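## Task

Rotate the yellow die until its 3 face points up and leave it lying entirely on the mat. Every other die must still show the same top number it shows now. All dice must rest flat, and nothing may count on the robot holding it there. Finish with the grippers open and the arms withdrawn.

## Robot and tools

ROBOT. There are two UR20-style arms, left_arm and right_arm, each ending in a two-finger parallel gripper with a 50 mm maximum gap. Base (URDF root) poses in the scene frame: left_arm at (+0.113, +0.829, 0) m, quat_wxyz (+1.000, 0, 0, +0.011); right_arm at (+0.037, -0.568, 0) m, quat_wxyz (+0.995, 0, 0, -0.099).

FRAME. One shared scene frame: origin on the table top midway between the arms, +z up, +x reaching out over the table, left_arm on the +y side. The arm names say nothing about which side of a picture they appear on.

execute_actions. Argument actions is a list holding zero or one item. An empty list only reports the state. An action item has rows (1 to 15 rows) and optional steps (1 to 15, default 15); each step is 1/30 s, each row is used for one step, and the final row repeats to fill the remaining steps. A wait item has only steps (up to 300), measured from the previous result, with your thinking time counted inside it. Optional pictures (true/false) chooses whether camera images come back; by default they do. A refused call moves nothing.

ROW LAYOUT. Every row is one list of 18 numbers covering both arms, even if one arm stays still: left_arm's 6 joint targets, then its gripper position, force_limit, speed; then the same 9 for right_arm. Joint order: shoulder pan, shoulder lift, elbow, wrist 1, wrist 2, wrist 3. Joint numbers are absolute target angles in radians, in the same form as the Joint positions line, not offsets. Allowed ranges: left_arm pan -3.142..3.142, lift -6.283..6.283, elbow 0.000..3.142, wrists -6.283..6.283 each; right_arm pan 0.000..6.283, lift -6.283..6.283, elbow -3.142..0.000, wrists -6.283..6.283. A target more than 0.010 rad beyond a range end, and farther out than that joint's last reported angle, gets the call refused. True ends may sit 0.010 rad either way; a target past the real end is clipped there and a result may say "joint sent to its limit" (possibly about an earlier, still-running action). Absence of that note does not prove there is room left.

GRIPPER NUMBERS, all scaled to [-1, 1] and absolute. position: +1 fully open (50 mm), about -0.65 pads touching, -1 means close until something blocks. force_limit per pad: -1 about 20 N, 0 about 102 N, +1 about 185 N (real force may exceed this by roughly 17 %). speed of the gap: -1 20 mm/s, 0 85 mm/s, +1 150 mm/s. Stopped fingers ignore new force or speed until position changes by at least 0.01 (e.g. -1 to -0.98); to soften a grip, open first. To leave a gripper untouched, resend its previous three numbers, since 0 is itself a command.

MOTION. Commands are smoothed, with the arm trailing about 0.17 s. Each step, a joint's target is held within a set distance of its measured angle: 0.394 rad for pan and lift, 0.493 for elbow, 0.69 for each wrist. If the targets would place the gripper over 100 mm from where it now is, all joints are scaled back. Big moves therefore take several calls, and an arm may still be short of target when the result arrives. Between calls arms keep heading to the last row sent until everything is nearly still or a step is HELD.

GRIPPER GEOMETRY. Fingers extend along the gripper's +z and close along its x axis. end_effector_position is the point between the pads; fingertips go 17.5 mm past it. A flat plate projects about 9 cm toward the gripper's -y and rotates with it. Turning only wrist 3 moves the pad point around a 25 mm radius circle.

RESULTS. State line left_arm: ... | right_arm: ... gives gripper position (m), end_effector_quat_wxyz, and linear/angular velocity (m/s, rad/s) in the scene frame; positions drift more at long reach. Joint positions and Joint velocities list each arm's joints in the order above. Wrist force (N) and Wrist torque are in the end effector's own axes, include a held part's weight and acceleration effects, carry an offset up to about 10 N and noise, saturate near 200 N; "no reading" is harmless. object_status: 0 moving, 1 blocked while opening, 2 blocked while closing (a real grip), 3 reached command or pads met (usually empty). Any new position resets it to 0 briefly. After a -1 force grip, status can stay 2 even if the object slips away; gripping a fixed object off-centre lets the grip fade. position_measured counts: gap ≈ (250 - counts) × 0.202 mm. "joint command not followed" means a clearance check altered joint targets; HELD marks steps where your row was partly not sent.

FAULTS. Load limits (N m): pan 671, lift 671, elbow 394, each wrist 97.3, held weight included. Reaching one, or 150 N of outside force on the arm, tool or held part, freezes that arm for 10 s and drops the rest of the call. MOTOR HOT warns from 70 °C; at 85 °C brakes lock (OVER-TEMPERATURE FAULT) until cool. Sustained holding heats motors.

CAMERAS. cam_high is fixed; cam_left_wrist and cam_right_wrist are fisheye cameras on the hands; all 504x504, with calibration (K, distortion, T_world_to_cam) supplied in the setup and updated in results when changed. zoom_image takes camera and region [x0, y0, x1, y1] in that camera's pixels, origin top-left, at most 504 by 504.

OTHER TOOLS. read_manual returns only licence texts. finished_scene takes scene, the number of the current scene; it is final, reports success, and its result gives the next task. Replying with no tool call ends everything.

AVOID. Knocking or dropping anything off the table, disturbing other dice, dice left tilted or propped by a gripper, arms touching or pressing each other, slams and hard pushes. Occasional outside tugs on held parts or nudges to loose ones can occur; check with images before releasing and finishing.

Each tool is called after "Call:" as a command line: name --argument value for each argument, lists and objects as JSON in quotes; but a table of rows of numbers goes row by row, as --pt "numbers of a row", without its own name.

## Session

Call:
execute_actions --actions '[]'

Scene clock: 0.00 s of 4500.00 s.
left_arm: end_effector_position=(+0.3479, +0.3556, +0.3398) position_measured=3 object_status=3 end_effector_quat_wxyz=(-0.342, +0.714, -0.010, +0.610) end_effector_velocity=(+0.000, -0.001, -0.001) end_effector_angular_velocity=(-0.002, +0.001, -0.000) | right_arm: end_effector_position=(+0.3210, -0.4574, +0.3989) position_measured=3 object_status=3 end_effector_quat_wxyz=(+0.175, +0.941, -0.184, +0.222) end_effector_velocity=(+0.000, +0.000, +0.000) end_effector_angular_velocity=(-0.000, -0.001, +0.001)
Joint positions: left_arm=[-1.999 -1.347  2.275 -0.954 -0.903 -1.029] | right_arm=[ 5.155 -0.669 -2.459 -2.107  1.325 -2.445]
Joint velocities: left_arm=[ 0.    -0.    -0.    -0.002  0.001  0.   ] | right_arm=[ 0.    -0.     0.     0.    -0.001 -0.   ]
Motor temperatures (°C, as the motors report them): left_arm=[21 19 20 26 23 24] | right_arm=[20 20 20 25 26 25]
Wrist force (N, on the end effector, along its own x y z axes, offset not removed): no reading
Wrist torque (N m, same axes, about the end effector's origin, offset not removed): no reading
camera_calibration (this result's frames):
cam_left_wrist: T_world_to_cam=[[0.281403, -0.462062, 0.841018, -0.220273], [0.0917024, -0.859474, -0.502886, 0.444041], [0.955198, 0.218637, -0.199487, -0.19458], [0, 0, 0, 1]] pos_world=[0.207128, 0.322405, 0.36974]
cam_right_wrist: T_world_to_cam=[[0.834784, -0.281202, 0.47335, -0.585637], [-0.492962, -0.764628, 0.41513, -0.347194], [0.245201, -0.579887, -0.776921, 0.10871], [0, 0, 0, 1]] pos_world=[0.291071, -0.367117, 0.505801]

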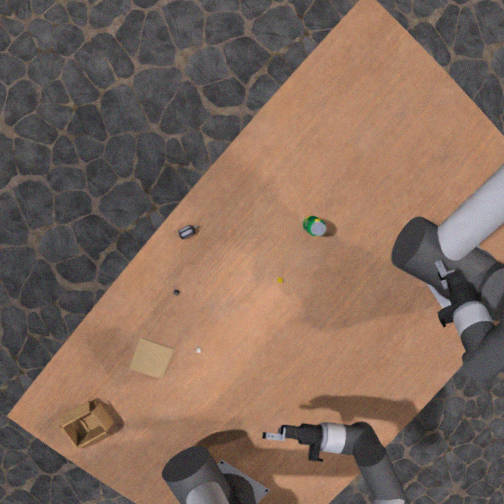

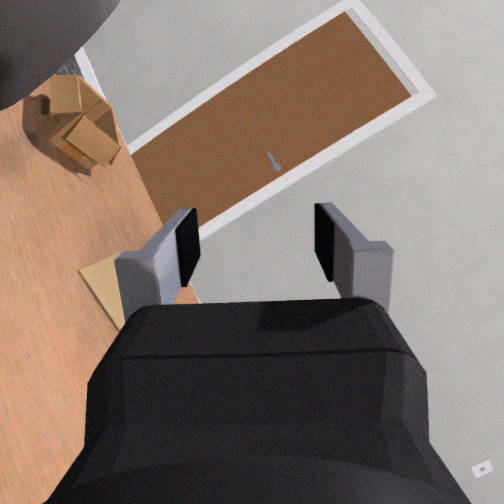

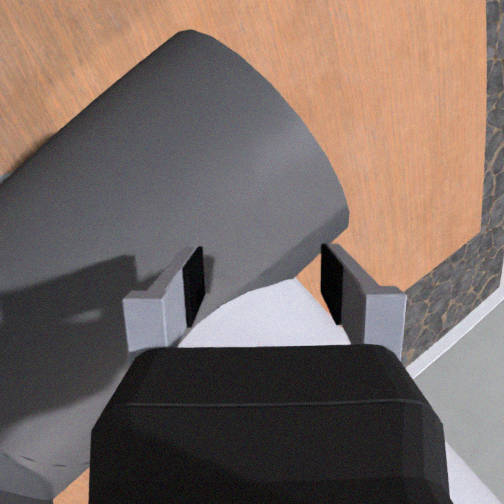

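Call:
zoom_image --camera "cam_high" --region '[260, 260, 300, 300]'

Region (260, 260, 300, 300) of cam_high's 504x504 image, scaled by 12.600, with more detail than that image has.

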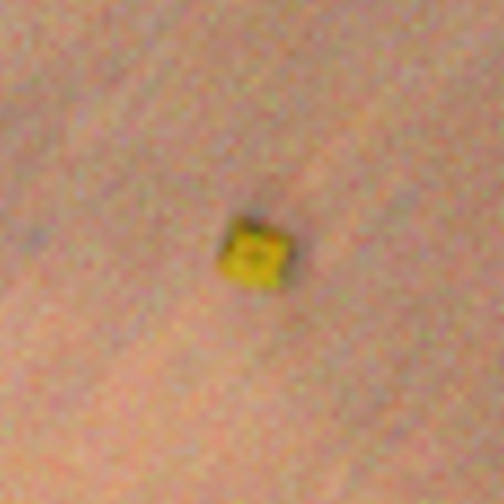

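Call:
execute_actions --actions '[{"rows":[[-1.999,-1.347,2.275,-0.954,-0.903,-1.029,1,0,0,4.34,-1.55,-2.315,-0.646,1.571,0,1,-0.5,0]],"steps":15}]' --pictures false

Call:
execute_actions --actions '[{"steps":45}]' --pictures false

Call:
execute_actions --actions '[{"rows":[[-1.999,-1.347,2.275,-0.954,-0.903,-1.029,1,0,0,4.34,-1.751,-2.315,-0.646,1.571,0,1,-0.5,0]],"steps":15}]' --pictures false

Call:
execute_actions --actions '[{"steps":20}]'

Scene clock: 24.00 s of 4500.00 s.
left_arm: end_effector_position=(+0.3479, +0.3557, +0.3397) position_measured=3 object_status=3 end_effector_quat_wxyz=(-0.343, +0.714, -0.010, +0.610) end_effector_velocity=(-0.000, +0.000, -0.000) end_effector_angular_velocity=(+0.001, +0.000, +0.000) | right_arm: end_effector_position=(+0.3210, -0.2603, +0.4218) position_measured=3 object_status=3 end_effector_quat_wxyz=(+0.068, +0.787, -0.605, +0.098) end_effector_velocity=(+0.222, +0.427, -0.048) end_effector_angular_velocity=(+0.719, -0.141, -1.981)
Joint positions: left_arm=[-1.999 -1.347  2.275 -0.954 -0.903 -1.029] | right_arm=[ 4.825 -0.999 -2.368 -1.568  1.479 -1.906]
Joint velocities: left_arm=[-0.     0.001  0.    -0.    -0.     0.   ] | right_arm=[-0.735 -0.736  0.114  1.238  0.197  1.238]
Motor temperatures (°C, as the motors report them): left_arm=[21 19 20 26 23 24] | right_arm=[20 20 20 25 26 25]
Wrist force (N, on the end effector, along its own x y z axes, offset not removed): left_arm=[4.1 3.0 3.3] | right_arm=[-4.2 5.3 -7.8]
Wrist torque (N m, same axes, about the end effector's origin, offset not removed): left_arm=[1.01 -1.02 -0.76] | right_arm=[0.98 0.88 -0.22]
Steps of this call (steps 1 to 90: nothing new was sent; then 20.50 s passed at rest; steps 91 to 105: all 15 steps of this action). Readings (joint positions | what the end effector reports):
91: left_arm=[-1.999 -1.347 2.275 -0.954 -0.903 -1.029] | right_arm=[5.155 -0.669 -2.459 -2.107 1.325 -2.445] | left_arm position_measured=3 object_status=3 | right_arm position_measured=3 object_status=3
92: left_arm=[-1.999 -1.347 2.275 -0.954 -0.903 -1.029] | right_arm=[5.148 -0.676 -2.453 -2.100 1.332 -2.438] | left_arm position_measured=3 object_status=3 | right_arm position_measured=3 object_status=3
94: left_arm=[-1.999 -1.347 2.275 -0.954 -0.903 -1.029] | right_arm=[5.103 -0.720 -2.434 -2.040 1.363 -2.378] | left_arm position_measured=3 object_status=3 | right_arm position_measured=3 object_status=3
98: left_arm=[-1.999 -1.347 2.275 -0.954 -0.903 -1.029] | right_arm=[5.001 -0.823 -2.403 -1.866 1.417 -2.204] | left_arm position_measured=3 object_status=3 | right_arm position_measured=3 object_status=3
105: the state above

Scene clock: 25.50 s of 4500.00 s.
left_arm: end_effector_position=(+0.3479, +0.3557, +0.3396) position_measured=3 object_status=3 end_effector_quat_wxyz=(-0.342, +0.714, -0.010, +0.610) end_effector_velocity=(-0.000, -0.000, -0.000) end_effector_angular_velocity=(-0.001, -0.000, -0.001) | right_arm: end_effector_position=(+0.6008, -0.0620, +0.2975) position_measured=3 object_status=3 end_effector_quat_wxyz=(+0.028, +0.280, +0.955, +0.096) end_effector_velocity=(+0.001, +0.000, -0.001) end_effector_angular_velocity=(+0.001, +0.002, -0.014)
Joint positions: left_arm=[-1.999 -1.347  2.275 -0.954 -0.903 -1.029] | right_arm=[ 4.34  -1.55  -2.315 -0.646  1.571 -0.002]
Joint velocities: left_arm=[-0.001  0.    -0.    -0.     0.    -0.001] | right_arm=[-0.001 -0.002  0.     0.002 -0.001  0.013]
Motor temperatures (°C, as the motors report them): left_arm=[21 19 20 26 23 24] | right_arm=[20 20 20 25 26 25]
Wrist force (N, on the end effector, along its own x y z axes, offset not removed): left_arm=[2.8 5.2 3.4] | right_arm=[1.9 -0.1 -3.5]
Wrist torque (N m, same axes, about the end effector's origin, offset not removed): left_arm=[1.48 -0.88 -0.56] | right_arm=[0.02 -0.31 -0.47]
Steps of this call (steps 1 to 45: the robot went on to your last target). Readings (joint positions | what the end effector reports):
1: left_arm=[-1.999 -1.347 2.275 -0.954 -0.903 -1.029] | right_arm=[4.801 -1.023 -2.364 -1.526 1.486 -1.864] | left_arm position_measured=3 object_status=3 | right_arm position_measured=3 object_status=3
2: left_arm=[-1.999 -1.347 2.275 -0.954 -0.903 -1.029] | right_arm=[4.776 -1.048 -2.361 -1.484 1.491 -1.823] | left_arm position_measured=3 object_status=3 | right_arm position_measured=3 object_status=3
4: left_arm=[-1.999 -1.347 2.275 -0.954 -0.903 -1.029] | right_arm=[4.728 -1.096 -2.355 -1.403 1.502 -1.741] | left_arm position_measured=3 object_status=3 | right_arm position_measured=3 object_status=3
8: left_arm=[-1.999 -1.347 2.275 -0.954 -0.903 -1.029] | right_arm=[4.638 -1.190 -2.345 -1.243 1.519 -1.581] | left_arm position_measured=3 object_status=3 | right_arm position_measured=3 object_status=3
45: the state above

Scene clock: 26.00 s of 4500.00 s.
left_arm: end_effector_position=(+0.3479, +0.3557, +0.3396) position_measured=3 object_status=3 end_effector_quat_wxyz=(-0.342, +0.714, -0.010, +0.610) end_effector_velocity=(+0.000, -0.000, -0.001) end_effector_angular_velocity=(-0.002, +0.001, +0.001) | right_arm: end_effector_position=(+0.6000, -0.0635, +0.1574) position_measured=3 object_status=3 end_effector_quat_wxyz=(+0.001, +0.282, +0.959, +0.005) end_effector_velocity=(-0.003, -0.006, -0.057) end_effector_angular_velocity=(-0.067, +0.042, -0.001)
Joint positions: left_arm=[-1.999 -1.347  2.275 -0.954 -0.903 -1.029] | right_arm=[ 4.34  -1.741 -2.315 -0.646  1.571 -0.   ]
Joint velocities: left_arm=[ 0.001  0.    -0.    -0.002 -0.     0.   ] | right_arm=[-0.    -0.079 -0.    -0.    -0.001  0.001]
Motor temperatures (°C, as the motors report them): left_arm=[21 19 20 26 23 24] | right_arm=[20 20 20 25 26 25]
Wrist force (N, on the end effector, along its own x y z axes, offset not removed): left_arm=[7.9 -3.5 1.9] | right_arm=[2.6 1.0 1.2]
Wrist torque (N m, same axes, about the end effector's origin, offset not removed): left_arm=[-0.19 -1.93 -0.72] | right_arm=[0.38 -0.41 -0.55]
Steps of this call (steps 1 to 15: all 15 steps of this action). Readings (joint positions | what the end effector reports):
1: left_arm=[-1.999 -1.347 2.275 -0.954 -0.903 -1.029] | right_arm=[4.340 -1.550 -2.315 -0.646 1.571 -0.001] | left_arm position_measured=3 object_status=3 | right_arm position_measured=3 object_status=3
2: left_arm=[-1.999 -1.347 2.275 -0.954 -0.903 -1.029] | right_arm=[4.340 -1.557 -2.315 -0.646 1.571 -0.001] | left_arm position_measured=3 object_status=3 | right_arm position_measured=3 object_status=3
4: left_arm=[-1.999 -1.347 2.275 -0.954 -0.903 -1.029] | right_arm=[4.340 -1.600 -2.315 -0.646 1.571 -0.001] | left_arm position_measured=3 object_status=3 | right_arm position_measured=3 object_status=3
8: left_arm=[-1.999 -1.347 2.275 -0.954 -0.903 -1.029] | right_arm=[4.340 -1.688 -2.315 -0.646 1.571 -0.000] | left_arm position_measured=3 object_status=3 | right_arm position_measured=3 object_status=3
15: the state above

Scene clock: 26.67 s of 4500.00 s.
left_arm: end_effector_position=(+0.3479, +0.3557, +0.3396) position_measured=3 object_status=3 end_effector_quat_wxyz=(-0.342, +0.714, -0.010, +0.610) end_effector_velocity=(+0.000, +0.000, +0.000) end_effector_angular_velocity=(-0.000, -0.000, +0.001) | right_arm: end_effector_position=(+0.5995, -0.0641, +0.1505) position_measured=3 object_status=3 end_effector_quat_wxyz=(-0.000, +0.282, +0.959, +0.000) end_effector_velocity=(+0.000, +0.000, -0.000) end_effector_angular_velocity=(-0.000, -0.000, +0.001)
Joint positions: left_arm=[-1.999 -1.347  2.275 -0.954 -0.903 -1.029] | right_arm=[ 4.34  -1.751 -2.315 -0.646  1.571 -0.   ]
Joint velocities: left_arm=[ 0.001 -0.    -0.     0.    -0.    -0.   ] | right_arm=[ 0.    -0.     0.     0.    -0.    -0.001]
Motor temperatures (°C, as the motors report them): left_arm=[21 19 20 26 23 24] | right_arm=[20 20 20 25 26 25]
Wrist force (N, on the end effector, along its own x y z axes, offset not removed): left_arm=[-2.2 -0.5 1.6] | right_arm=[2.3 -1.1 -3.1]
Wrist torque (N m, same axes, about the end effector's origin, offset not removed): left_arm=[0.49 0.04 -0.56] | right_arm=[-0.16 -0.46 -0.67]
Steps of this call (steps 1 to 15: the robot went on to your last target; steps 16 to 20: nothing new was sent). Readings (joint positions | what the end effector reports):
1: left_arm=[-1.999 -1.347 2.275 -0.954 -0.903 -1.029] | right_arm=[4.340 -1.744 -2.315 -0.646 1.571 -0.000] | left_arm position_measured=3 object_status=3 | right_arm position_measured=3 object_status=3
2: left_arm=[-1.999 -1.347 2.275 -0.954 -0.903 -1.029] | right_arm=[4.340 -1.745 -2.315 -0.646 1.571 -0.000] | left_arm position_measured=3 object_status=3 | right_arm position_measured=3 object_status=3
4: left_arm=[-1.999 -1.347 2.275 -0.954 -0.903 -1.029] | right_arm=[4.340 -1.748 -2.315 -0.646 1.571 -0.000] | left_arm position_measured=3 object_status=3 | right_arm position_measured=3 object_status=3
8: left_arm=[-1.999 -1.347 2.275 -0.954 -0.903 -1.029] | right_arm=[4.340 -1.750 -2.315 -0.646 1.571 -0.000] | left_arm position_measured=3 object_status=3 | right_arm position_measured=3 object_status=3
20: the state above
All arms were judged still, so your last target was given up. Only a new action makes them travel on or press farther. Fingers that are still opening or closing keep moving.
camera_calibration (this result's frames):
cam_left_wrist: T_world_to_cam=[[0.281104, -0.462402, 0.840931, -0.219784], [0.0915343, -0.859351, -0.503128, 0.444176], [0.955302, 0.218405, -0.199241, -0.194694], [0, 0, 0, 1]] pos_world=[0.207116, 0.322597, 0.36951]
cam_right_wrist: T_world_to_cam=[[-0.836942, 0.547151, -0.0124169, 0.538479], [0.532928, 0.819929, 0.209055, -0.288484], [0.124566, 0.16835, -0.977825, 0.225939], [0, 0, 0, 1]] pos_world=[0.576273, -0.0961295, 0.287924]

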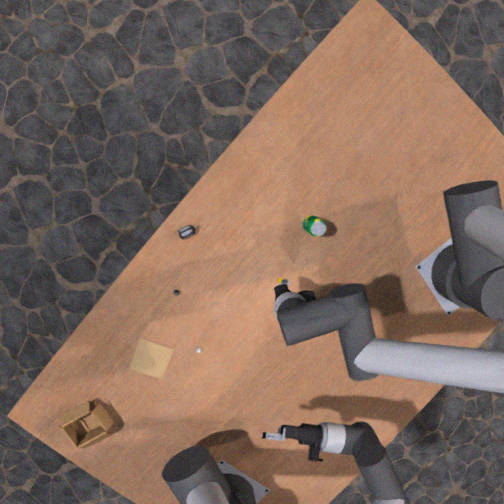

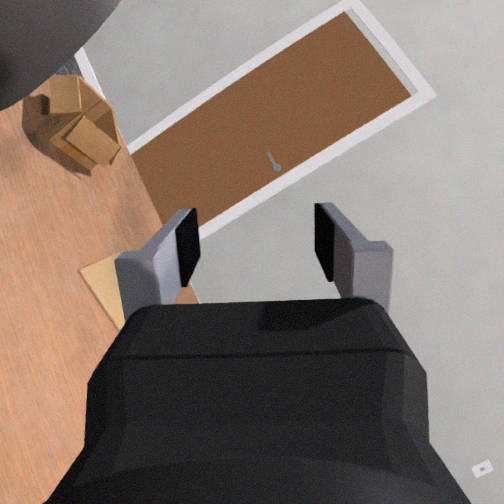

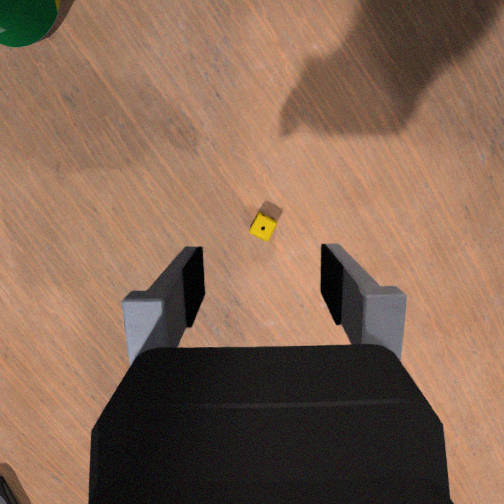

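Call:
zoom_image --camera "cam_right_wrist" --region '[233, 195, 293, 255]'

Region (233, 195, 293, 255) of cam_right_wrist's 504x504 image, scaled by 8.400, with more detail than that image has.

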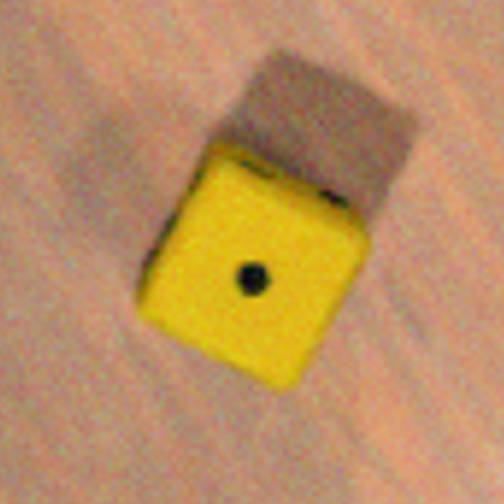

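Call:
execute_actions --actions '[{"rows":[[-1.999,-1.347,2.275,-0.954,-0.903,-1.029,1,0,0,4.325,-1.771,-2.411,-0.53,1.571,-0.32,1,-0.5,0]],"steps":15}]' --pictures false

Call:
execute_actions --actions '[{"steps":20}]'

Scene clock: 53.70 s of 4500.00 s.
left_arm: end_effector_position=(+0.3479, +0.3557, +0.3396) position_measured=3 object_status=3 end_effector_quat_wxyz=(-0.342, +0.714, -0.010, +0.610) end_effector_velocity=(+0.000, +0.000, -0.000) end_effector_angular_velocity=(-0.000, -0.001, +0.001) | right_arm: end_effector_position=(+0.5852, -0.1185, +0.1017) position_measured=3 object_status=3 end_effector_quat_wxyz=(-0.000, +0.140, +0.990, +0.000) end_effector_velocity=(-0.003, -0.014, -0.011) end_effector_angular_velocity=(+0.002, -0.001, +0.108)
Joint positions: left_arm=[-1.999 -1.347  2.275 -0.954 -0.903 -1.029] | right_arm=[ 4.325 -1.77  -2.408 -0.534  1.571 -0.306]
Joint velocities: left_arm=[ 0.001  0.001  0.     0.    -0.    -0.001] | right_arm=[-0.004 -0.004 -0.024  0.03   0.    -0.111]
Motor temperatures (°C, as the motors report them): left_arm=[21 19 20 26 23 24] | right_arm=[20 20 20 25 26 25]
Wrist force (N, on the end effector, along its own x y z axes, offset not removed): left_arm=[0.0 -2.8 1.8] | right_arm=[2.1 1.7 -5.0]
Wrist torque (N m, same axes, about the end effector's origin, offset not removed): left_arm=[-0.17 -0.34 -0.47] | right_arm=[0.27 -0.33 -0.47]
Steps of this call (steps 1 to 90: nothing new was sent; then 23.53 s passed at rest; steps 91 to 105: all 15 steps of this action). Readings (joint positions | what the end effector reports):
91: left_arm=[-1.999 -1.347 2.275 -0.954 -0.903 -1.029] | right_arm=[4.340 -1.751 -2.315 -0.646 1.571 -0.000] | left_arm position_measured=3 object_status=3 | right_arm position_measured=3 object_status=3
92: left_arm=[-1.999 -1.347 2.275 -0.954 -0.903 -1.029] | right_arm=[4.338 -1.754 -2.322 -0.638 1.571 -0.007] | left_arm position_measured=3 object_status=3 | right_arm position_measured=3 object_status=3
94: left_arm=[-1.999 -1.347 2.275 -0.954 -0.903 -1.029] | right_arm=[4.333 -1.760 -2.354 -0.601 1.571 -0.070] | left_arm position_measured=3 object_status=3 | right_arm position_measured=3 object_status=3
98: left_arm=[-1.999 -1.347 2.275 -0.954 -0.903 -1.029] | right_arm=[4.328 -1.767 -2.391 -0.555 1.571 -0.230] | left_arm position_measured=3 object_status=3 | right_arm position_measured=3 object_status=3
105: the state above

Scene clock: 54.37 s of 4500.00 s.
left_arm: end_effector_position=(+0.3479, +0.3557, +0.3396) position_measured=3 object_status=3 end_effector_quat_wxyz=(-0.342, +0.714, -0.010, +0.610) end_effector_velocity=(-0.000, -0.001, -0.000) end_effector_angular_velocity=(-0.003, +0.000, -0.002) | right_arm: end_effector_position=(+0.5847, -0.1203, +0.1003) position_measured=3 object_status=3 end_effector_quat_wxyz=(-0.000, +0.133, +0.991, +0.000) end_effector_velocity=(-0.000, +0.000, +0.002) end_effector_angular_velocity=(+0.002, -0.001, +0.001)
Joint positions: left_arm=[-1.999 -1.347  2.275 -0.954 -0.903 -1.029] | right_arm=[ 4.325 -1.771 -2.411 -0.53   1.571 -0.32 ]
Joint velocities: left_arm=[-0.    -0.001 -0.    -0.002  0.002 -0.001] | right_arm=[ 0.001  0.003 -0.    -0.    -0.    -0.   ]
Motor temperatures (°C, as the motors report them): left_arm=[21 19 20 26 23 24] | right_arm=[20 20 20 25 26 25]
Wrist force (N, on the end effector, along its own x y z axes, offset not removed): left_arm=[0.8 0.8 3.9] | right_arm=[2.0 -0.1 -1.1]
Wrist torque (N m, same axes, about the end effector's origin, offset not removed): left_arm=[0.62 -0.40 -0.53] | right_arm=[0.15 -0.35 -0.49]
Steps of this call (steps 1 to 20: the robot went on to your last target). Readings (joint positions | what the end effector reports):
1: left_arm=[-1.999 -1.347 2.275 -0.954 -0.903 -1.029] | right_arm=[4.325 -1.771 -2.409 -0.533 1.571 -0.309] | left_arm position_measured=3 object_status=3 | right_arm position_measured=3 object_status=3
2: left_arm=[-1.999 -1.347 2.275 -0.954 -0.903 -1.029] | right_arm=[4.325 -1.771 -2.409 -0.532 1.571 -0.312] | left_arm position_measured=3 object_status=3 | right_arm position_measured=3 object_status=3
4: left_arm=[-1.999 -1.347 2.275 -0.954 -0.903 -1.029] | right_arm=[4.325 -1.771 -2.410 -0.531 1.571 -0.315] | left_arm position_measured=3 object_status=3 | right_arm position_measured=3 object_status=3
8: left_arm=[-1.999 -1.347 2.275 -0.954 -0.903 -1.029] | right_arm=[4.325 -1.771 -2.411 -0.530 1.571 -0.318] | left_arm position_measured=3 object_status=3 | right_arm position_measured=3 object_status=3
20: the state above
camera_calibration (this result's frames):
cam_left_wrist: T_world_to_cam=[[0.281104, -0.462402, 0.840931, -0.219784], [0.0915343, -0.859351, -0.503128, 0.444176], [0.955302, 0.218405, -0.199241, -0.194694], [0, 0, 0, 1]] pos_world=[0.207116, 0.322597, 0.36951]
cam_right_wrist: T_world_to_cam=[[-0.962612, 0.270594, -0.0125315, 0.596419], [0.262115, 0.942128, 0.209022, -0.0509604], [0.0683664, 0.197922, -0.977831, 0.224573], [0, 0, 0, 1]] pos_world=[0.572125, -0.157824, 0.237721]

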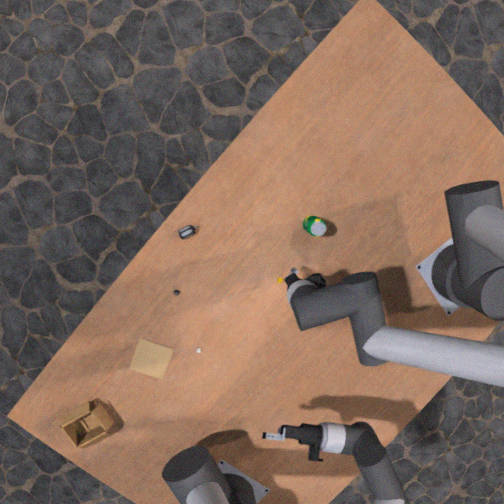

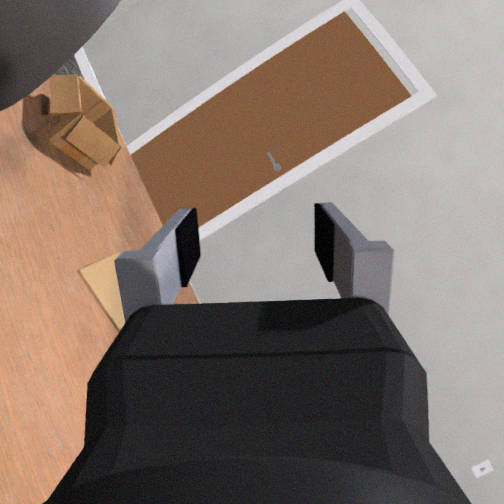

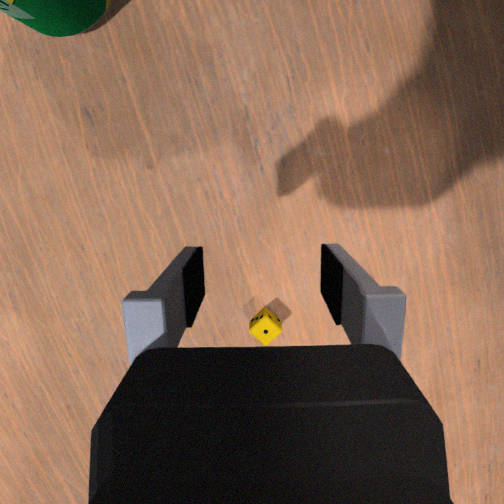

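Call:
zoom_image --camera "cam_right_wrist" --region '[235, 292, 295, 352]'

Region (235, 292, 295, 352) of cam_right_wrist's 504x504 image, scaled by 8.400, with more detail than that image has.

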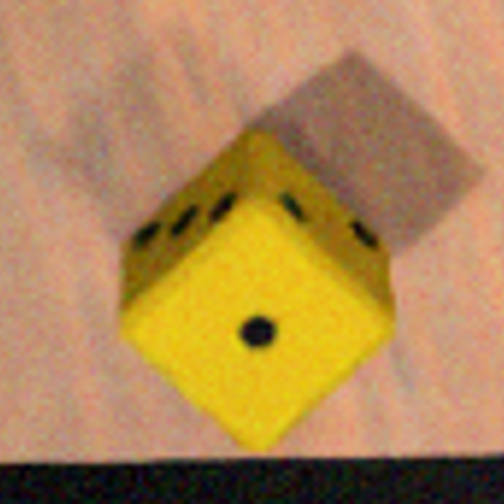

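Call:
execute_actions --actions '[{"rows":[[-1.999,-1.347,2.275,-0.954,-0.903,-1.029,1,0,0,3.9685,-1.72,-2.435,-0.118,2.3496,1.7335,1,-0.5,0]],"steps":15}]' --pictures false

Call:
execute_actions --actions '[{"steps":30}]' --pictures false

Call:
execute_actions --actions '[{"rows":[[-1.999,-1.347,2.275,-0.954,-0.903,-1.029,1,0,0,3.9685,-2.045,-2.435,-0.118,2.3496,1.7335,1,-0.5,0]],"steps":15}]' --pictures false

Call:
execute_actions --actions '[{"steps":30}]'

Scene clock: 82.47 s of 4500.00 s.
left_arm: end_effector_position=(+0.3479, +0.3557, +0.3396) position_measured=3 object_status=3 end_effector_quat_wxyz=(-0.342, +0.714, -0.010, +0.610) end_effector_velocity=(-0.001, +0.000, +0.000) end_effector_angular_velocity=(+0.001, -0.001, -0.001) | right_arm: end_effector_position=(+0.6047, -0.0829, +0.2712) position_measured=3 object_status=3 end_effector_quat_wxyz=(-0.287, +0.583, +0.725, +0.229) end_effector_velocity=(-0.011, +0.038, +0.353) end_effector_angular_velocity=(+0.487, +2.148, -2.134)
Joint positions: left_arm=[-1.999 -1.347  2.275 -0.954 -0.903 -1.029] | right_arm=[ 4.012 -1.725 -2.433 -0.168  2.232  0.59 ]
Joint velocities: left_arm=[-0.002 -0.     0.     0.001 -0.001 -0.   ] | right_arm=[-0.345  0.042 -0.018  0.391  0.917  2.919]
Motor temperatures (°C, as the motors report them): left_arm=[21 19 20 26 23 24] | right_arm=[20 20 20 25 26 25]
Wrist force (N, on the end effector, along its own x y z axes, offset not removed): left_arm=[-0.3 1.8 4.3] | right_arm=[1.8 3.8 -5.1]
Wrist torque (N m, same axes, about the end effector's origin, offset not removed): left_arm=[0.72 -0.15 -0.49] | right_arm=[0.69 -0.18 -0.38]
Steps of this call (steps 1 to 15: the robot went on to your last target; steps 16 to 90: nothing new was sent; then 24.60 s passed at rest; steps 91 to 105: all 15 steps of this action). Readings (joint positions | what the end effector reports):
91: left_arm=[-1.999 -1.347 2.275 -0.954 -0.903 -1.029] | right_arm=[4.325 -1.771 -2.411 -0.530 1.571 -0.320] | left_arm position_measured=3 object_status=3 | right_arm position_measured=3 object_status=3
92: left_arm=[-1.999 -1.347 2.275 -0.954 -0.903 -1.029] | right_arm=[4.318 -1.767 -2.413 -0.523 1.578 -0.313] | left_arm position_measured=3 object_status=3 | right_arm position_measured=3 object_status=3
94: left_arm=[-1.999 -1.347 2.275 -0.954 -0.903 -1.029] | right_arm=[4.269 -1.756 -2.418 -0.463 1.642 -0.249] | left_arm position_measured=3 object_status=3 | right_arm position_measured=3 object_status=3
98: left_arm=[-1.999 -1.347 2.275 -0.954 -0.903 -1.029] | right_arm=[4.145 -1.741 -2.425 -0.320 1.897 0.011] | left_arm position_measured=3 object_status=3 | right_arm position_measured=3 object_status=3
105: the state above

Scene clock: 83.47 s of 4500.00 s.
left_arm: end_effector_position=(+0.3479, +0.3557, +0.3396) position_measured=3 object_status=3 end_effector_quat_wxyz=(-0.342, +0.714, -0.010, +0.610) end_effector_velocity=(-0.000, -0.000, -0.001) end_effector_angular_velocity=(-0.003, +0.001, +0.001) | right_arm: end_effector_position=(+0.6149, -0.0690, +0.3285) position_measured=3 object_status=3 end_effector_quat_wxyz=(-0.420, +0.859, +0.289, +0.044) end_effector_velocity=(+0.000, -0.000, +0.001) end_effector_angular_velocity=(-0.001, +0.004, -0.005)
Joint positions: left_arm=[-1.999 -1.347  2.275 -0.954 -0.903 -1.029] | right_arm=[ 3.969 -1.72  -2.435 -0.118  2.35   1.733]
Joint velocities: left_arm=[ 0.     0.     0.    -0.003 -0.001 -0.001] | right_arm=[-0.     0.001 -0.     0.001 -0.     0.008]
Motor temperatures (°C, as the motors report them): left_arm=[21 19 20 26 23 24] | right_arm=[20 20 20 25 26 25]
Wrist force (N, on the end effector, along its own x y z axes, offset not removed): left_arm=[-1.5 3.0 0.0] | right_arm=[-1.0 1.9 -1.8]
Wrist torque (N m, same axes, about the end effector's origin, offset not removed): left_arm=[0.95 -0.19 -0.54] | right_arm=[0.49 0.26 -0.30]
Steps of this call (steps 1 to 30: the robot went on to your last target). Readings (joint positions | what the end effector reports):
1: left_arm=[-1.999 -1.347 2.275 -0.954 -0.903 -1.029] | right_arm=[4.002 -1.724 -2.433 -0.157 2.260 0.690] | left_arm position_measured=3 object_status=3 | right_arm position_measured=3 object_status=3
2: left_arm=[-1.999 -1.347 2.275 -0.954 -0.903 -1.029] | right_arm=[3.994 -1.723 -2.434 -0.148 2.281 0.792] | left_arm position_measured=3 object_status=3 | right_arm position_measured=3 object_status=3
4: left_arm=[-1.999 -1.347 2.275 -0.954 -0.903 -1.029] | right_arm=[3.983 -1.722 -2.434 -0.135 2.309 0.995] | left_arm position_measured=3 object_status=3 | right_arm position_measured=3 object_status=3
8: left_arm=[-1.999 -1.347 2.275 -0.954 -0.903 -1.029] | right_arm=[3.974 -1.721 -2.435 -0.124 2.336 1.391] | left_arm position_measured=3 object_status=3 | right_arm position_measured=3 object_status=3
30: the state above

Scene clock: 83.97 s of 4500.00 s.
left_arm: end_effector_position=(+0.3479, +0.3557, +0.3396) position_measured=3 object_status=3 end_effector_quat_wxyz=(-0.342, +0.714, -0.010, +0.610) end_effector_velocity=(+0.000, +0.000, +0.000) end_effector_angular_velocity=(+0.001, -0.000, +0.001) | right_arm: end_effector_position=(+0.6117, -0.0714, +0.1154) position_measured=3 object_status=3 end_effector_quat_wxyz=(-0.378, +0.890, +0.242, -0.077) end_effector_velocity=(-0.036, -0.026, -0.280) end_effector_angular_velocity=(-0.217, +0.300, -0.001)
Joint positions: left_arm=[-1.999 -1.347  2.275 -0.954 -0.903 -1.029] | right_arm=[ 3.968 -1.999 -2.435 -0.118  2.35   1.733]
Joint velocities: left_arm=[ 0.    -0.     0.     0.001 -0.001  0.   ] | right_arm=[ 0.    -0.37  -0.     0.    -0.     0.002]
Motor temperatures (°C, as the motors report them): left_arm=[21 19 20 26 23 24] | right_arm=[20 20 20 25 26 25]
Wrist force (N, on the end effector, along its own x y z axes, offset not removed): left_arm=[4.8 1.8 0.3] | right_arm=[1.2 7.2 2.8]
Wrist torque (N m, same axes, about the end effector's origin, offset not removed): left_arm=[0.77 -1.33 -0.73] | right_arm=[1.38 -0.32 -0.32]
Steps of this call (steps 1 to 15: all 15 steps of this action). Readings (joint positions | what the end effector reports):
1: left_arm=[-1.999 -1.347 2.275 -0.954 -0.903 -1.029] | right_arm=[3.969 -1.720 -2.435 -0.118 2.350 1.733] | left_arm position_measured=3 object_status=3 | right_arm position_measured=3 object_status=3
2: left_arm=[-1.999 -1.347 2.275 -0.954 -0.903 -1.029] | right_arm=[3.968 -1.727 -2.435 -0.118 2.350 1.733] | left_arm position_measured=3 object_status=3 | right_arm position_measured=3 object_status=3
4: left_arm=[-1.999 -1.347 2.275 -0.954 -0.903 -1.029] | right_arm=[3.968 -1.768 -2.435 -0.118 2.350 1.733] | left_arm position_measured=3 object_status=3 | right_arm position_measured=3 object_status=3
8: left_arm=[-1.999 -1.347 2.275 -0.954 -0.903 -1.029] | right_arm=[3.968 -1.858 -2.435 -0.118 2.350 1.733] | left_arm position_measured=3 object_status=3 | right_arm position_measured=3 object_status=3
15: the state above

Scene clock: 84.97 s of 4500.00 s.
left_arm: end_effector_position=(+0.3479, +0.3557, +0.3396) position_measured=3 object_status=3 end_effector_quat_wxyz=(-0.342, +0.714, -0.010, +0.610) end_effector_velocity=(-0.000, -0.001, -0.000) end_effector_angular_velocity=(-0.001, -0.001, -0.002) | right_arm: end_effector_position=(+0.6065, -0.0751, +0.0808) position_measured=3 object_status=3 end_effector_quat_wxyz=(-0.370, +0.894, +0.234, -0.097) end_effector_velocity=(+0.000, -0.000, -0.000) end_effector_angular_velocity=(-0.001, -0.000, -0.000)
Joint positions: left_arm=[-1.999 -1.347  2.275 -0.954 -0.903 -1.029] | right_arm=[ 3.968 -2.045 -2.435 -0.118  2.35   1.734]
Joint velocities: left_arm=[-0.001  0.     0.    -0.     0.001 -0.001] | right_arm=[ 0.    -0.     0.    -0.    -0.001  0.   ]
Motor temperatures (°C, as the motors report them): left_arm=[21 19 20 26 23 24] | right_arm=[20 20 20 25 26 25]
Wrist force (N, on the end effector, along its own x y z axes, offset not removed): left_arm=[2.2 -1.2 0.2] | right_arm=[1.4 1.7 -2.1]
Wrist torque (N m, same axes, about the end effector's origin, offset not removed): left_arm=[0.09 -0.90 -0.63] | right_arm=[0.44 -0.21 -0.37]
Steps of this call (steps 1 to 30: the robot went on to your last target). Readings (joint positions | what the end effector reports):
1: left_arm=[-1.999 -1.347 2.275 -0.954 -0.903 -1.029] | right_arm=[3.968 -2.010 -2.435 -0.118 2.350 1.733] | left_arm position_measured=3 object_status=3 | right_arm position_measured=3 object_status=3
2: left_arm=[-1.999 -1.347 2.275 -0.954 -0.903 -1.029] | right_arm=[3.968 -2.018 -2.435 -0.118 2.350 1.733] | left_arm position_measured=3 object_status=3 | right_arm position_measured=3 object_status=3
4: left_arm=[-1.999 -1.347 2.275 -0.954 -0.903 -1.029] | right_arm=[3.968 -2.029 -2.435 -0.118 2.350 1.733] | left_arm position_measured=3 object_status=3 | right_arm position_measured=3 object_status=3
8: left_arm=[-1.999 -1.347 2.275 -0.954 -0.903 -1.029] | right_arm=[3.968 -2.040 -2.435 -0.118 2.350 1.733] | left_arm position_measured=3 object_status=3 | right_arm position_measured=3 object_status=3
30: the state above
All arms were judged still, so your last target was given up. Only a new action makes them travel on or press farther. Fingers that are still opening or closing keep moving.
camera_calibration (this result's frames):
cam_left_wrist: T_world_to_cam=[[0.281104, -0.462402, 0.840931, -0.219784], [0.0915342, -0.859351, -0.503128, 0.444176], [0.955302, 0.218405, -0.199241, -0.194694], [0, 0, 0, 1]] pos_world=[0.207116, 0.322597, 0.36951]
cam_right_wrist: T_world_to_cam=[[0.869785, 0.493218, -0.0144919, -0.489604], [0.406999, -0.733724, -0.544059, -0.248036], [-0.278973, 0.467316, -0.838922, 0.414807], [0, 0, 0, 1]] pos_world=[0.64252, -0.134354, 0.205949]

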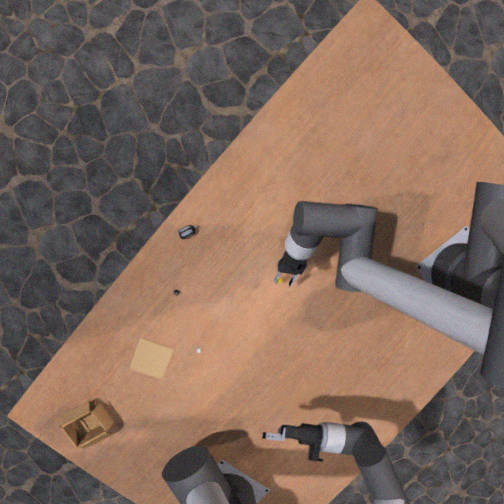

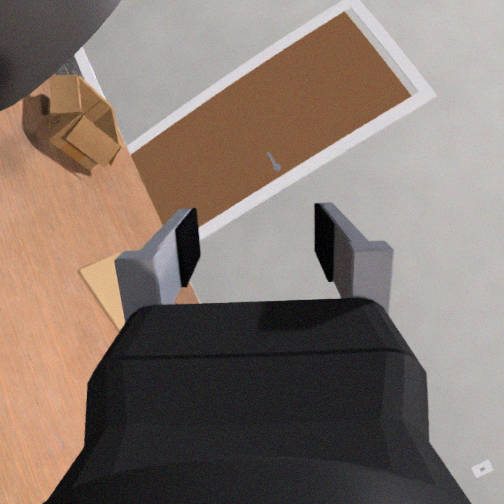

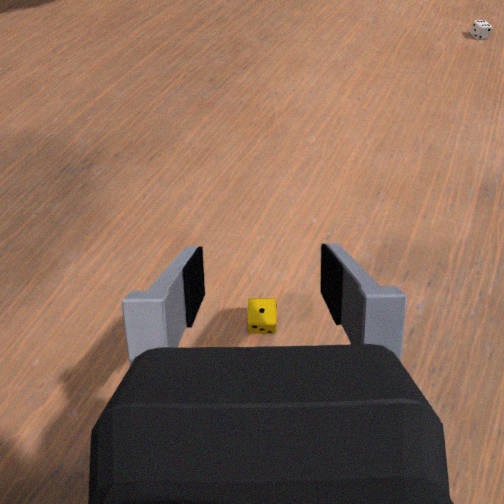

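Call:
execute_actions --actions '[{"rows":[[-1.999,-1.347,2.275,-0.954,-0.903,-1.029,1,0,0,3.975,-2.1257,-2.4381,-0.0342,2.3496,1.7335,1,-0.5,0]],"steps":15}]' --pictures false

Call:
execute_actions --actions '[{"steps":15}]'

Scene clock: 94.17 s of 4500.00 s.
left_arm: end_effector_position=(+0.3479, +0.3557, +0.3396) position_measured=3 object_status=3 end_effector_quat_wxyz=(-0.342, +0.714, -0.010, +0.610) end_effector_velocity=(-0.000, -0.000, -0.000) end_effector_angular_velocity=(-0.000, -0.001, -0.001) | right_arm: end_effector_position=(+0.6039, -0.0711, +0.0364) position_measured=3 object_status=3 end_effector_quat_wxyz=(-0.370, +0.893, +0.237, -0.098) end_effector_velocity=(-0.001, +0.001, -0.010) end_effector_angular_velocity=(+0.001, -0.001, +0.001)
Joint positions: left_arm=[-1.999 -1.347  2.275 -0.954 -0.903 -1.029] | right_arm=[ 3.975 -2.123 -2.438 -0.037  2.35   1.734]
Joint velocities: left_arm=[-0.     0.    -0.     0.     0.    -0.001] | right_arm=[ 0.002 -0.018 -0.001  0.02   0.     0.   ]
Motor temperatures (°C, as the motors report them): left_arm=[21 19 20 26 23 24] | right_arm=[20 20 20 25 26 25]
Wrist force (N, on the end effector, along its own x y z axes, offset not removed): left_arm=[0.5 1.9 3.4] | right_arm=[1.4 3.2 -3.8]
Wrist torque (N m, same axes, about the end effector's origin, offset not removed): left_arm=[0.95 -0.44 -0.28] | right_arm=[0.70 -0.38 -0.39]
Steps of this call (steps 1 to 90: nothing new was sent; then 5.70 s passed at rest; steps 91 to 105: all 15 steps of this action). Readings (joint positions | what the end effector reports):
91: left_arm=[-1.999 -1.347 2.275 -0.954 -0.903 -1.029] | right_arm=[3.969 -2.045 -2.435 -0.118 2.350 1.734] | left_arm position_measured=3 object_status=3 | right_arm position_measured=3 object_status=3
92: left_arm=[-1.999 -1.347 2.275 -0.954 -0.903 -1.029] | right_arm=[3.970 -2.052 -2.435 -0.111 2.350 1.734] | left_arm position_measured=3 object_status=3 | right_arm position_measured=3 object_status=3
94: left_arm=[-1.999 -1.347 2.275 -0.954 -0.903 -1.029] | right_arm=[3.972 -2.079 -2.436 -0.083 2.350 1.734] | left_arm position_measured=3 object_status=3 | right_arm position_measured=3 object_status=3
98: left_arm=[-1.999 -1.347 2.275 -0.954 -0.903 -1.029] | right_arm=[3.974 -2.110 -2.437 -0.051 2.350 1.734] | left_arm position_measured=3 object_status=3 | right_arm position_measured=3 object_status=3
105: the state above

Scene clock: 94.67 s of 4500.00 s.
left_arm: end_effector_position=(+0.3479, +0.3557, +0.3396) position_measured=3 object_status=3 end_effector_quat_wxyz=(-0.342, +0.714, -0.010, +0.610) end_effector_velocity=(-0.000, -0.001, -0.000) end_effector_angular_velocity=(-0.002, -0.000, -0.001) | right_arm: end_effector_position=(+0.6038, -0.0710, +0.0351) position_measured=3 object_status=3 end_effector_quat_wxyz=(-0.370, +0.893, +0.237, -0.098) end_effector_velocity=(+0.000, -0.000, -0.000) end_effector_angular_velocity=(-0.001, -0.001, +0.001)
Joint positions: left_arm=[-1.999 -1.347  2.275 -0.954 -0.903 -1.029] | right_arm=[ 3.975 -2.126 -2.438 -0.034  2.35   1.734]
Joint velocities: left_arm=[-0.001 -0.    -0.    -0.001  0.    -0.001] | right_arm=[ 0.    -0.    -0.     0.    -0.001 -0.001]
Motor temperatures (°C, as the motors report them): left_arm=[21 19 20 26 23 24] | right_arm=[20 20 20 25 26 25]
Wrist force (N, on the end effector, along its own x y z axes, offset not removed): left_arm=[3.9 1.7 1.8] | right_arm=[-0.1 4.6 -5.9]
Wrist torque (N m, same axes, about the end effector's origin, offset not removed): left_arm=[0.73 -0.91 -0.69] | right_arm=[0.83 0.05 -0.27]
Steps of this call (steps 1 to 15: the robot went on to your last target). Readings (joint positions | what the end effector reports):
1: left_arm=[-1.999 -1.347 2.275 -0.954 -0.903 -1.029] | right_arm=[3.975 -2.124 -2.438 -0.036 2.350 1.734] | left_arm position_measured=3 object_status=3 | right_arm position_measured=3 object_status=3
2: left_arm=[-1.999 -1.347 2.275 -0.954 -0.903 -1.029] | right_arm=[3.975 -2.124 -2.438 -0.036 2.350 1.734] | left_arm position_measured=3 object_status=3 | right_arm position_measured=3 object_status=3
4: left_arm=[-1.999 -1.347 2.275 -0.954 -0.903 -1.029] | right_arm=[3.975 -2.125 -2.438 -0.035 2.350 1.734] | left_arm position_measured=3 object_status=3 | right_arm position_measured=3 object_status=3
8: left_arm=[-1.999 -1.347 2.275 -0.954 -0.903 -1.029] | right_arm=[3.975 -2.125 -2.438 -0.035 2.350 1.734] | left_arm position_measured=3 object_status=3 | right_arm position_measured=3 object_status=3
15: the state above
All arms were judged still, so your last target was given up. Only a new action makes them travel on or press farther. Fingers that are still opening or closing keep moving.
camera_calibration (this result's frames):
cam_left_wrist: T_world_to_cam=[[0.281104, -0.462402, 0.840931, -0.219784], [0.0915344, -0.859351, -0.503128, 0.444176], [0.955302, 0.218405, -0.199241, -0.194694], [0, 0, 0, 1]] pos_world=[0.207116, 0.322597, 0.36951]
cam_right_wrist: T_world_to_cam=[[0.86656, 0.498862, -0.0144966, -0.487555], [0.411764, -0.731073, -0.544043, -0.271548], [-0.282001, 0.465477, -0.838932, 0.375449], [0, 0, 0, 1]] pos_world=[0.640187, -0.130062, 0.160174]

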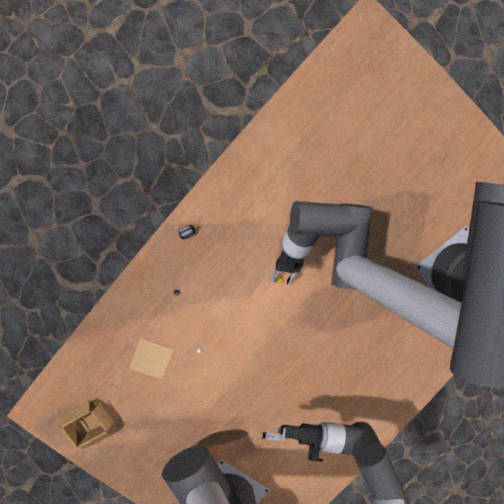

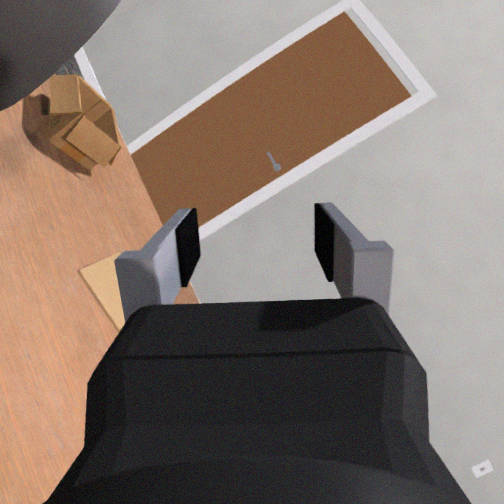

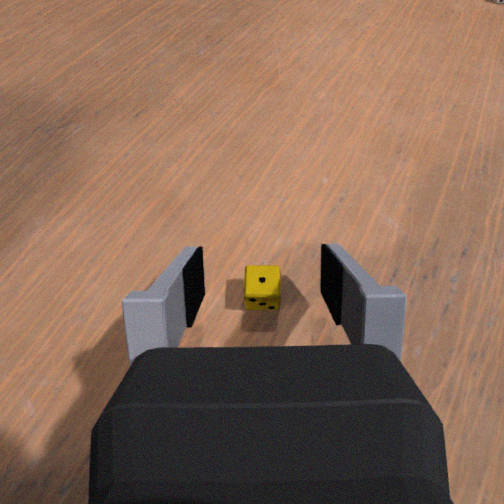

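Call:
execute_actions --actions '[{"rows":[[-1.999,-1.347,2.275,-0.954,-0.903,-1.029,1,0,0,3.9763,-2.1445,-2.4382,-0.0153,2.3496,1.7335,1,-0.5,0]],"steps":15}]' --pictures false

Call:
execute_actions --actions '[{"rows":[[-1.999,-1.347,2.275,-0.954,-0.903,-1.029,1,0,0,3.9763,-2.148,-2.4382,-0.0118,2.3496,1.7335,1,-0.5,0]],"steps":15}]' --pictures false

Call:
execute_actions --actions '[{"steps":8}]'

Scene clock: 101.07 s of 4500.00 s.
left_arm: end_effector_position=(+0.3479, +0.3557, +0.3396) position_measured=3 object_status=3 end_effector_quat_wxyz=(-0.342, +0.714, -0.010, +0.610) end_effector_velocity=(-0.000, +0.000, +0.001) end_effector_angular_velocity=(+0.003, -0.001, -0.001) | right_arm: end_effector_position=(+0.6032, -0.0703, +0.0248) position_measured=3 object_status=3 end_effector_quat_wxyz=(-0.370, +0.893, +0.237, -0.099) end_effector_velocity=(+0.000, +0.000, -0.001) end_effector_angular_velocity=(+0.001, -0.001, +0.000)
Joint positions: left_arm=[-1.999 -1.347  2.275 -0.954 -0.903 -1.029] | right_arm=[ 3.976 -2.144 -2.438 -0.016  2.35   1.734]
Joint velocities: left_arm=[-0.001  0.     0.     0.003  0.001  0.   ] | right_arm=[ 0.    -0.003 -0.     0.004  0.     0.   ]
Motor temperatures (°C, as the motors report them): left_arm=[21 19 20 26 23 24] | right_arm=[20 20 20 25 26 25]
Wrist force (N, on the end effector, along its own x y z axes, offset not removed): left_arm=[1.1 1.1 1.6] | right_arm=[0.5 3.2 -0.6]
Wrist torque (N m, same axes, about the end effector's origin, offset not removed): left_arm=[0.60 -0.42 -0.61] | right_arm=[0.73 -0.21 -0.36]
Steps of this call (steps 1 to 90: nothing new was sent; then 2.90 s passed at rest; steps 91 to 105: all 15 steps of this action). Readings (joint positions | what the end effector reports):
91: left_arm=[-1.999 -1.347 2.275 -0.954 -0.903 -1.029] | right_arm=[3.975 -2.126 -2.438 -0.034 2.350 1.734] | left_arm position_measured=3 object_status=3 | right_arm position_measured=3 object_status=3
92: left_arm=[-1.999 -1.347 2.275 -0.954 -0.903 -1.029] | right_arm=[3.975 -2.128 -2.438 -0.031 2.350 1.734] | left_arm position_measured=3 object_status=3 | right_arm position_measured=3 object_status=3
94: left_arm=[-1.999 -1.347 2.275 -0.954 -0.903 -1.029] | right_arm=[3.976 -2.135 -2.438 -0.025 2.350 1.734] | left_arm position_measured=3 object_status=3 | right_arm position_measured=3 object_status=3
98: left_arm=[-1.999 -1.347 2.275 -0.954 -0.903 -1.029] | right_arm=[3.976 -2.141 -2.438 -0.019 2.350 1.734] | left_arm position_measured=3 object_status=3 | right_arm position_measured=3 object_status=3
105: the state above

Scene clock: 101.57 s of 4500.00 s.
left_arm: end_effector_position=(+0.3479, +0.3557, +0.3396) position_measured=3 object_status=3 end_effector_quat_wxyz=(-0.342, +0.714, -0.010, +0.610) end_effector_velocity=(+0.001, +0.000, -0.001) end_effector_angular_velocity=(-0.002, +0.000, +0.002) | right_arm: end_effector_position=(+0.6032, -0.0702, +0.0226) position_measured=3 object_status=3 end_effector_quat_wxyz=(-0.370, +0.893, +0.237, -0.099) end_effector_velocity=(+0.000, -0.000, +0.000) end_effector_angular_velocity=(-0.000, -0.000, -0.001)
Joint positions: left_arm=[-1.999 -1.347  2.275 -0.954 -0.903 -1.029] | right_arm=[ 3.976 -2.148 -2.438 -0.012  2.35   1.734]
Joint velocities: left_arm=[ 0.002 -0.    -0.    -0.002  0.    -0.001] | right_arm=[-0.     0.    -0.     0.001 -0.     0.001]
Motor temperatures (°C, as the motors report them): left_arm=[21 19 20 26 23 24] | right_arm=[20 20 20 25 26 25]
Wrist force (N, on the end effector, along its own x y z axes, offset not removed): left_arm=[4.7 0.2 7.4] | right_arm=[1.7 1.5 -7.1]
Wrist torque (N m, same axes, about the end effector's origin, offset not removed): left_arm=[0.46 -1.34 -0.67] | right_arm=[0.18 -0.28 -0.43]
Steps of this call (steps 1 to 15: all 15 steps of this action). Readings (joint positions | what the end effector reports):
1: left_arm=[-1.999 -1.347 2.275 -0.954 -0.903 -1.029] | right_arm=[3.976 -2.144 -2.438 -0.016 2.350 1.734] | left_arm position_measured=3 object_status=3 | right_arm position_measured=3 object_status=3
2: left_arm=[-1.999 -1.347 2.275 -0.954 -0.903 -1.029] | right_arm=[3.976 -2.145 -2.438 -0.015 2.350 1.734] | left_arm position_measured=3 object_status=3 | right_arm position_measured=3 object_status=3
4: left_arm=[-1.999 -1.347 2.275 -0.954 -0.903 -1.029] | right_arm=[3.976 -2.146 -2.438 -0.014 2.350 1.734] | left_arm position_measured=3 object_status=3 | right_arm position_measured=3 object_status=3
8: left_arm=[-1.999 -1.347 2.275 -0.954 -0.903 -1.029] | right_arm=[3.976 -2.147 -2.438 -0.012 2.350 1.734] | left_arm position_measured=3 object_status=3 | right_arm position_measured=3 object_status=3
15: the state above

Scene clock: 101.83 s of 4500.00 s.
left_arm: end_effector_position=(+0.3479, +0.3557, +0.3396) position_measured=3 object_status=3 end_effector_quat_wxyz=(-0.342, +0.714, -0.010, +0.610) end_effector_velocity=(+0.000, -0.000, +0.000) end_effector_angular_velocity=(-0.000, +0.000, -0.000) | right_arm: end_effector_position=(+0.6032, -0.0702, +0.0225) position_measured=3 object_status=3 end_effector_quat_wxyz=(-0.370, +0.893, +0.237, -0.099) end_effector_velocity=(-0.000, -0.000, -0.001) end_effector_angular_velocity=(-0.001, -0.000, +0.001)
Joint positions: left_arm=[-1.999 -1.347  2.275 -0.954 -0.903 -1.029] | right_arm=[ 3.976 -2.148 -2.438 -0.012  2.35   1.734]
Joint velocities: left_arm=[-0. -0. -0. -0.  0. -0.] | right_arm=[-0.    -0.001  0.     0.    -0.001 -0.001]
Motor temperatures (°C, as the motors report them): left_arm=[21 19 20 26 23 24] | right_arm=[20 20 20 25 26 25]
Wrist force (N, on the end effector, along its own x y z axes, offset not removed): left_arm=[1.7 1.0 3.2] | right_arm=[-1.0 3.6 -4.4]
Wrist torque (N m, same axes, about the end effector's origin, offset not removed): left_arm=[0.69 -0.64 -0.58] | right_arm=[0.86 0.17 -0.39]
Steps of this call (steps 1 to 8: the robot went on to your last target). Readings (joint positions | what the end effector reports):
1: left_arm=[-1.999 -1.347 2.275 -0.954 -0.903 -1.029] | right_arm=[3.976 -2.148 -2.438 -0.012 2.350 1.734] | left_arm position_measured=3 object_status=3 | right_arm position_measured=3 object_status=3
2: left_arm=[-1.999 -1.347 2.275 -0.954 -0.903 -1.029] | right_arm=[3.976 -2.148 -2.438 -0.012 2.350 1.734] | left_arm position_measured=3 object_status=3 | right_arm position_measured=3 object_status=3
4: left_arm=[-1.999 -1.347 2.275 -0.954 -0.903 -1.029] | right_arm=[3.976 -2.148 -2.438 -0.012 2.350 1.734] | left_arm position_measured=3 object_status=3 | right_arm position_measured=3 object_status=3
8: the state above
camera_calibration (this result's frames):
cam_left_wrist: T_world_to_cam=[[0.281104, -0.462402, 0.840931, -0.219784], [0.0915344, -0.859351, -0.503128, 0.444177], [0.955302, 0.218405, -0.199241, -0.194694], [0, 0, 0, 1]] pos_world=[0.207116, 0.322597, 0.36951]
cam_right_wrist: T_world_to_cam=[[0.865906, 0.499996, -0.0145181, -0.487118], [0.412702, -0.730526, -0.544067, -0.278095], [-0.282637, 0.465119, -0.838916, 0.36473], [0, 0, 0, 1]] pos_world=[0.639655, -0.129242, 0.147604]

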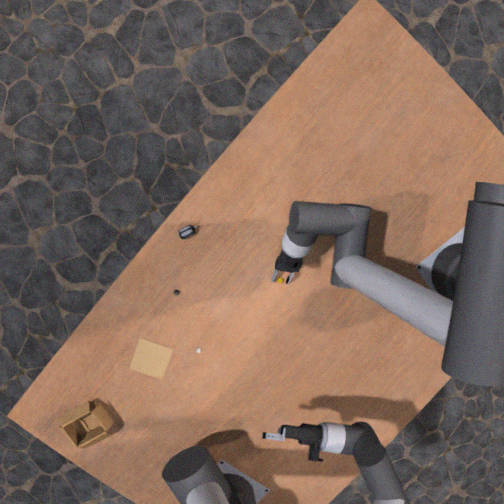

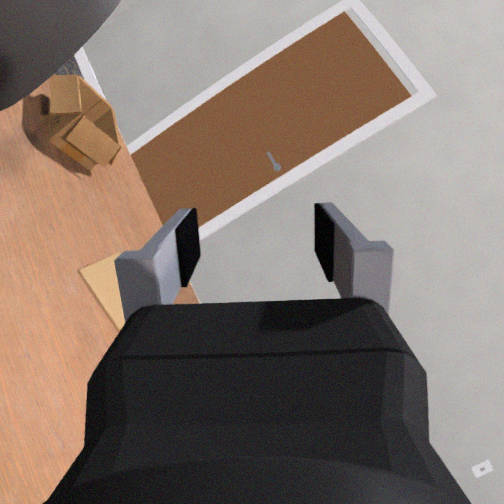

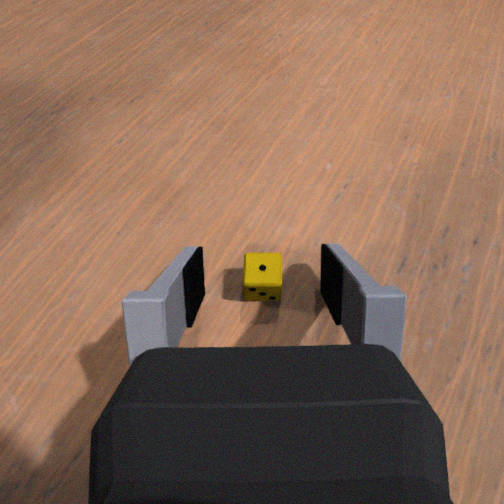

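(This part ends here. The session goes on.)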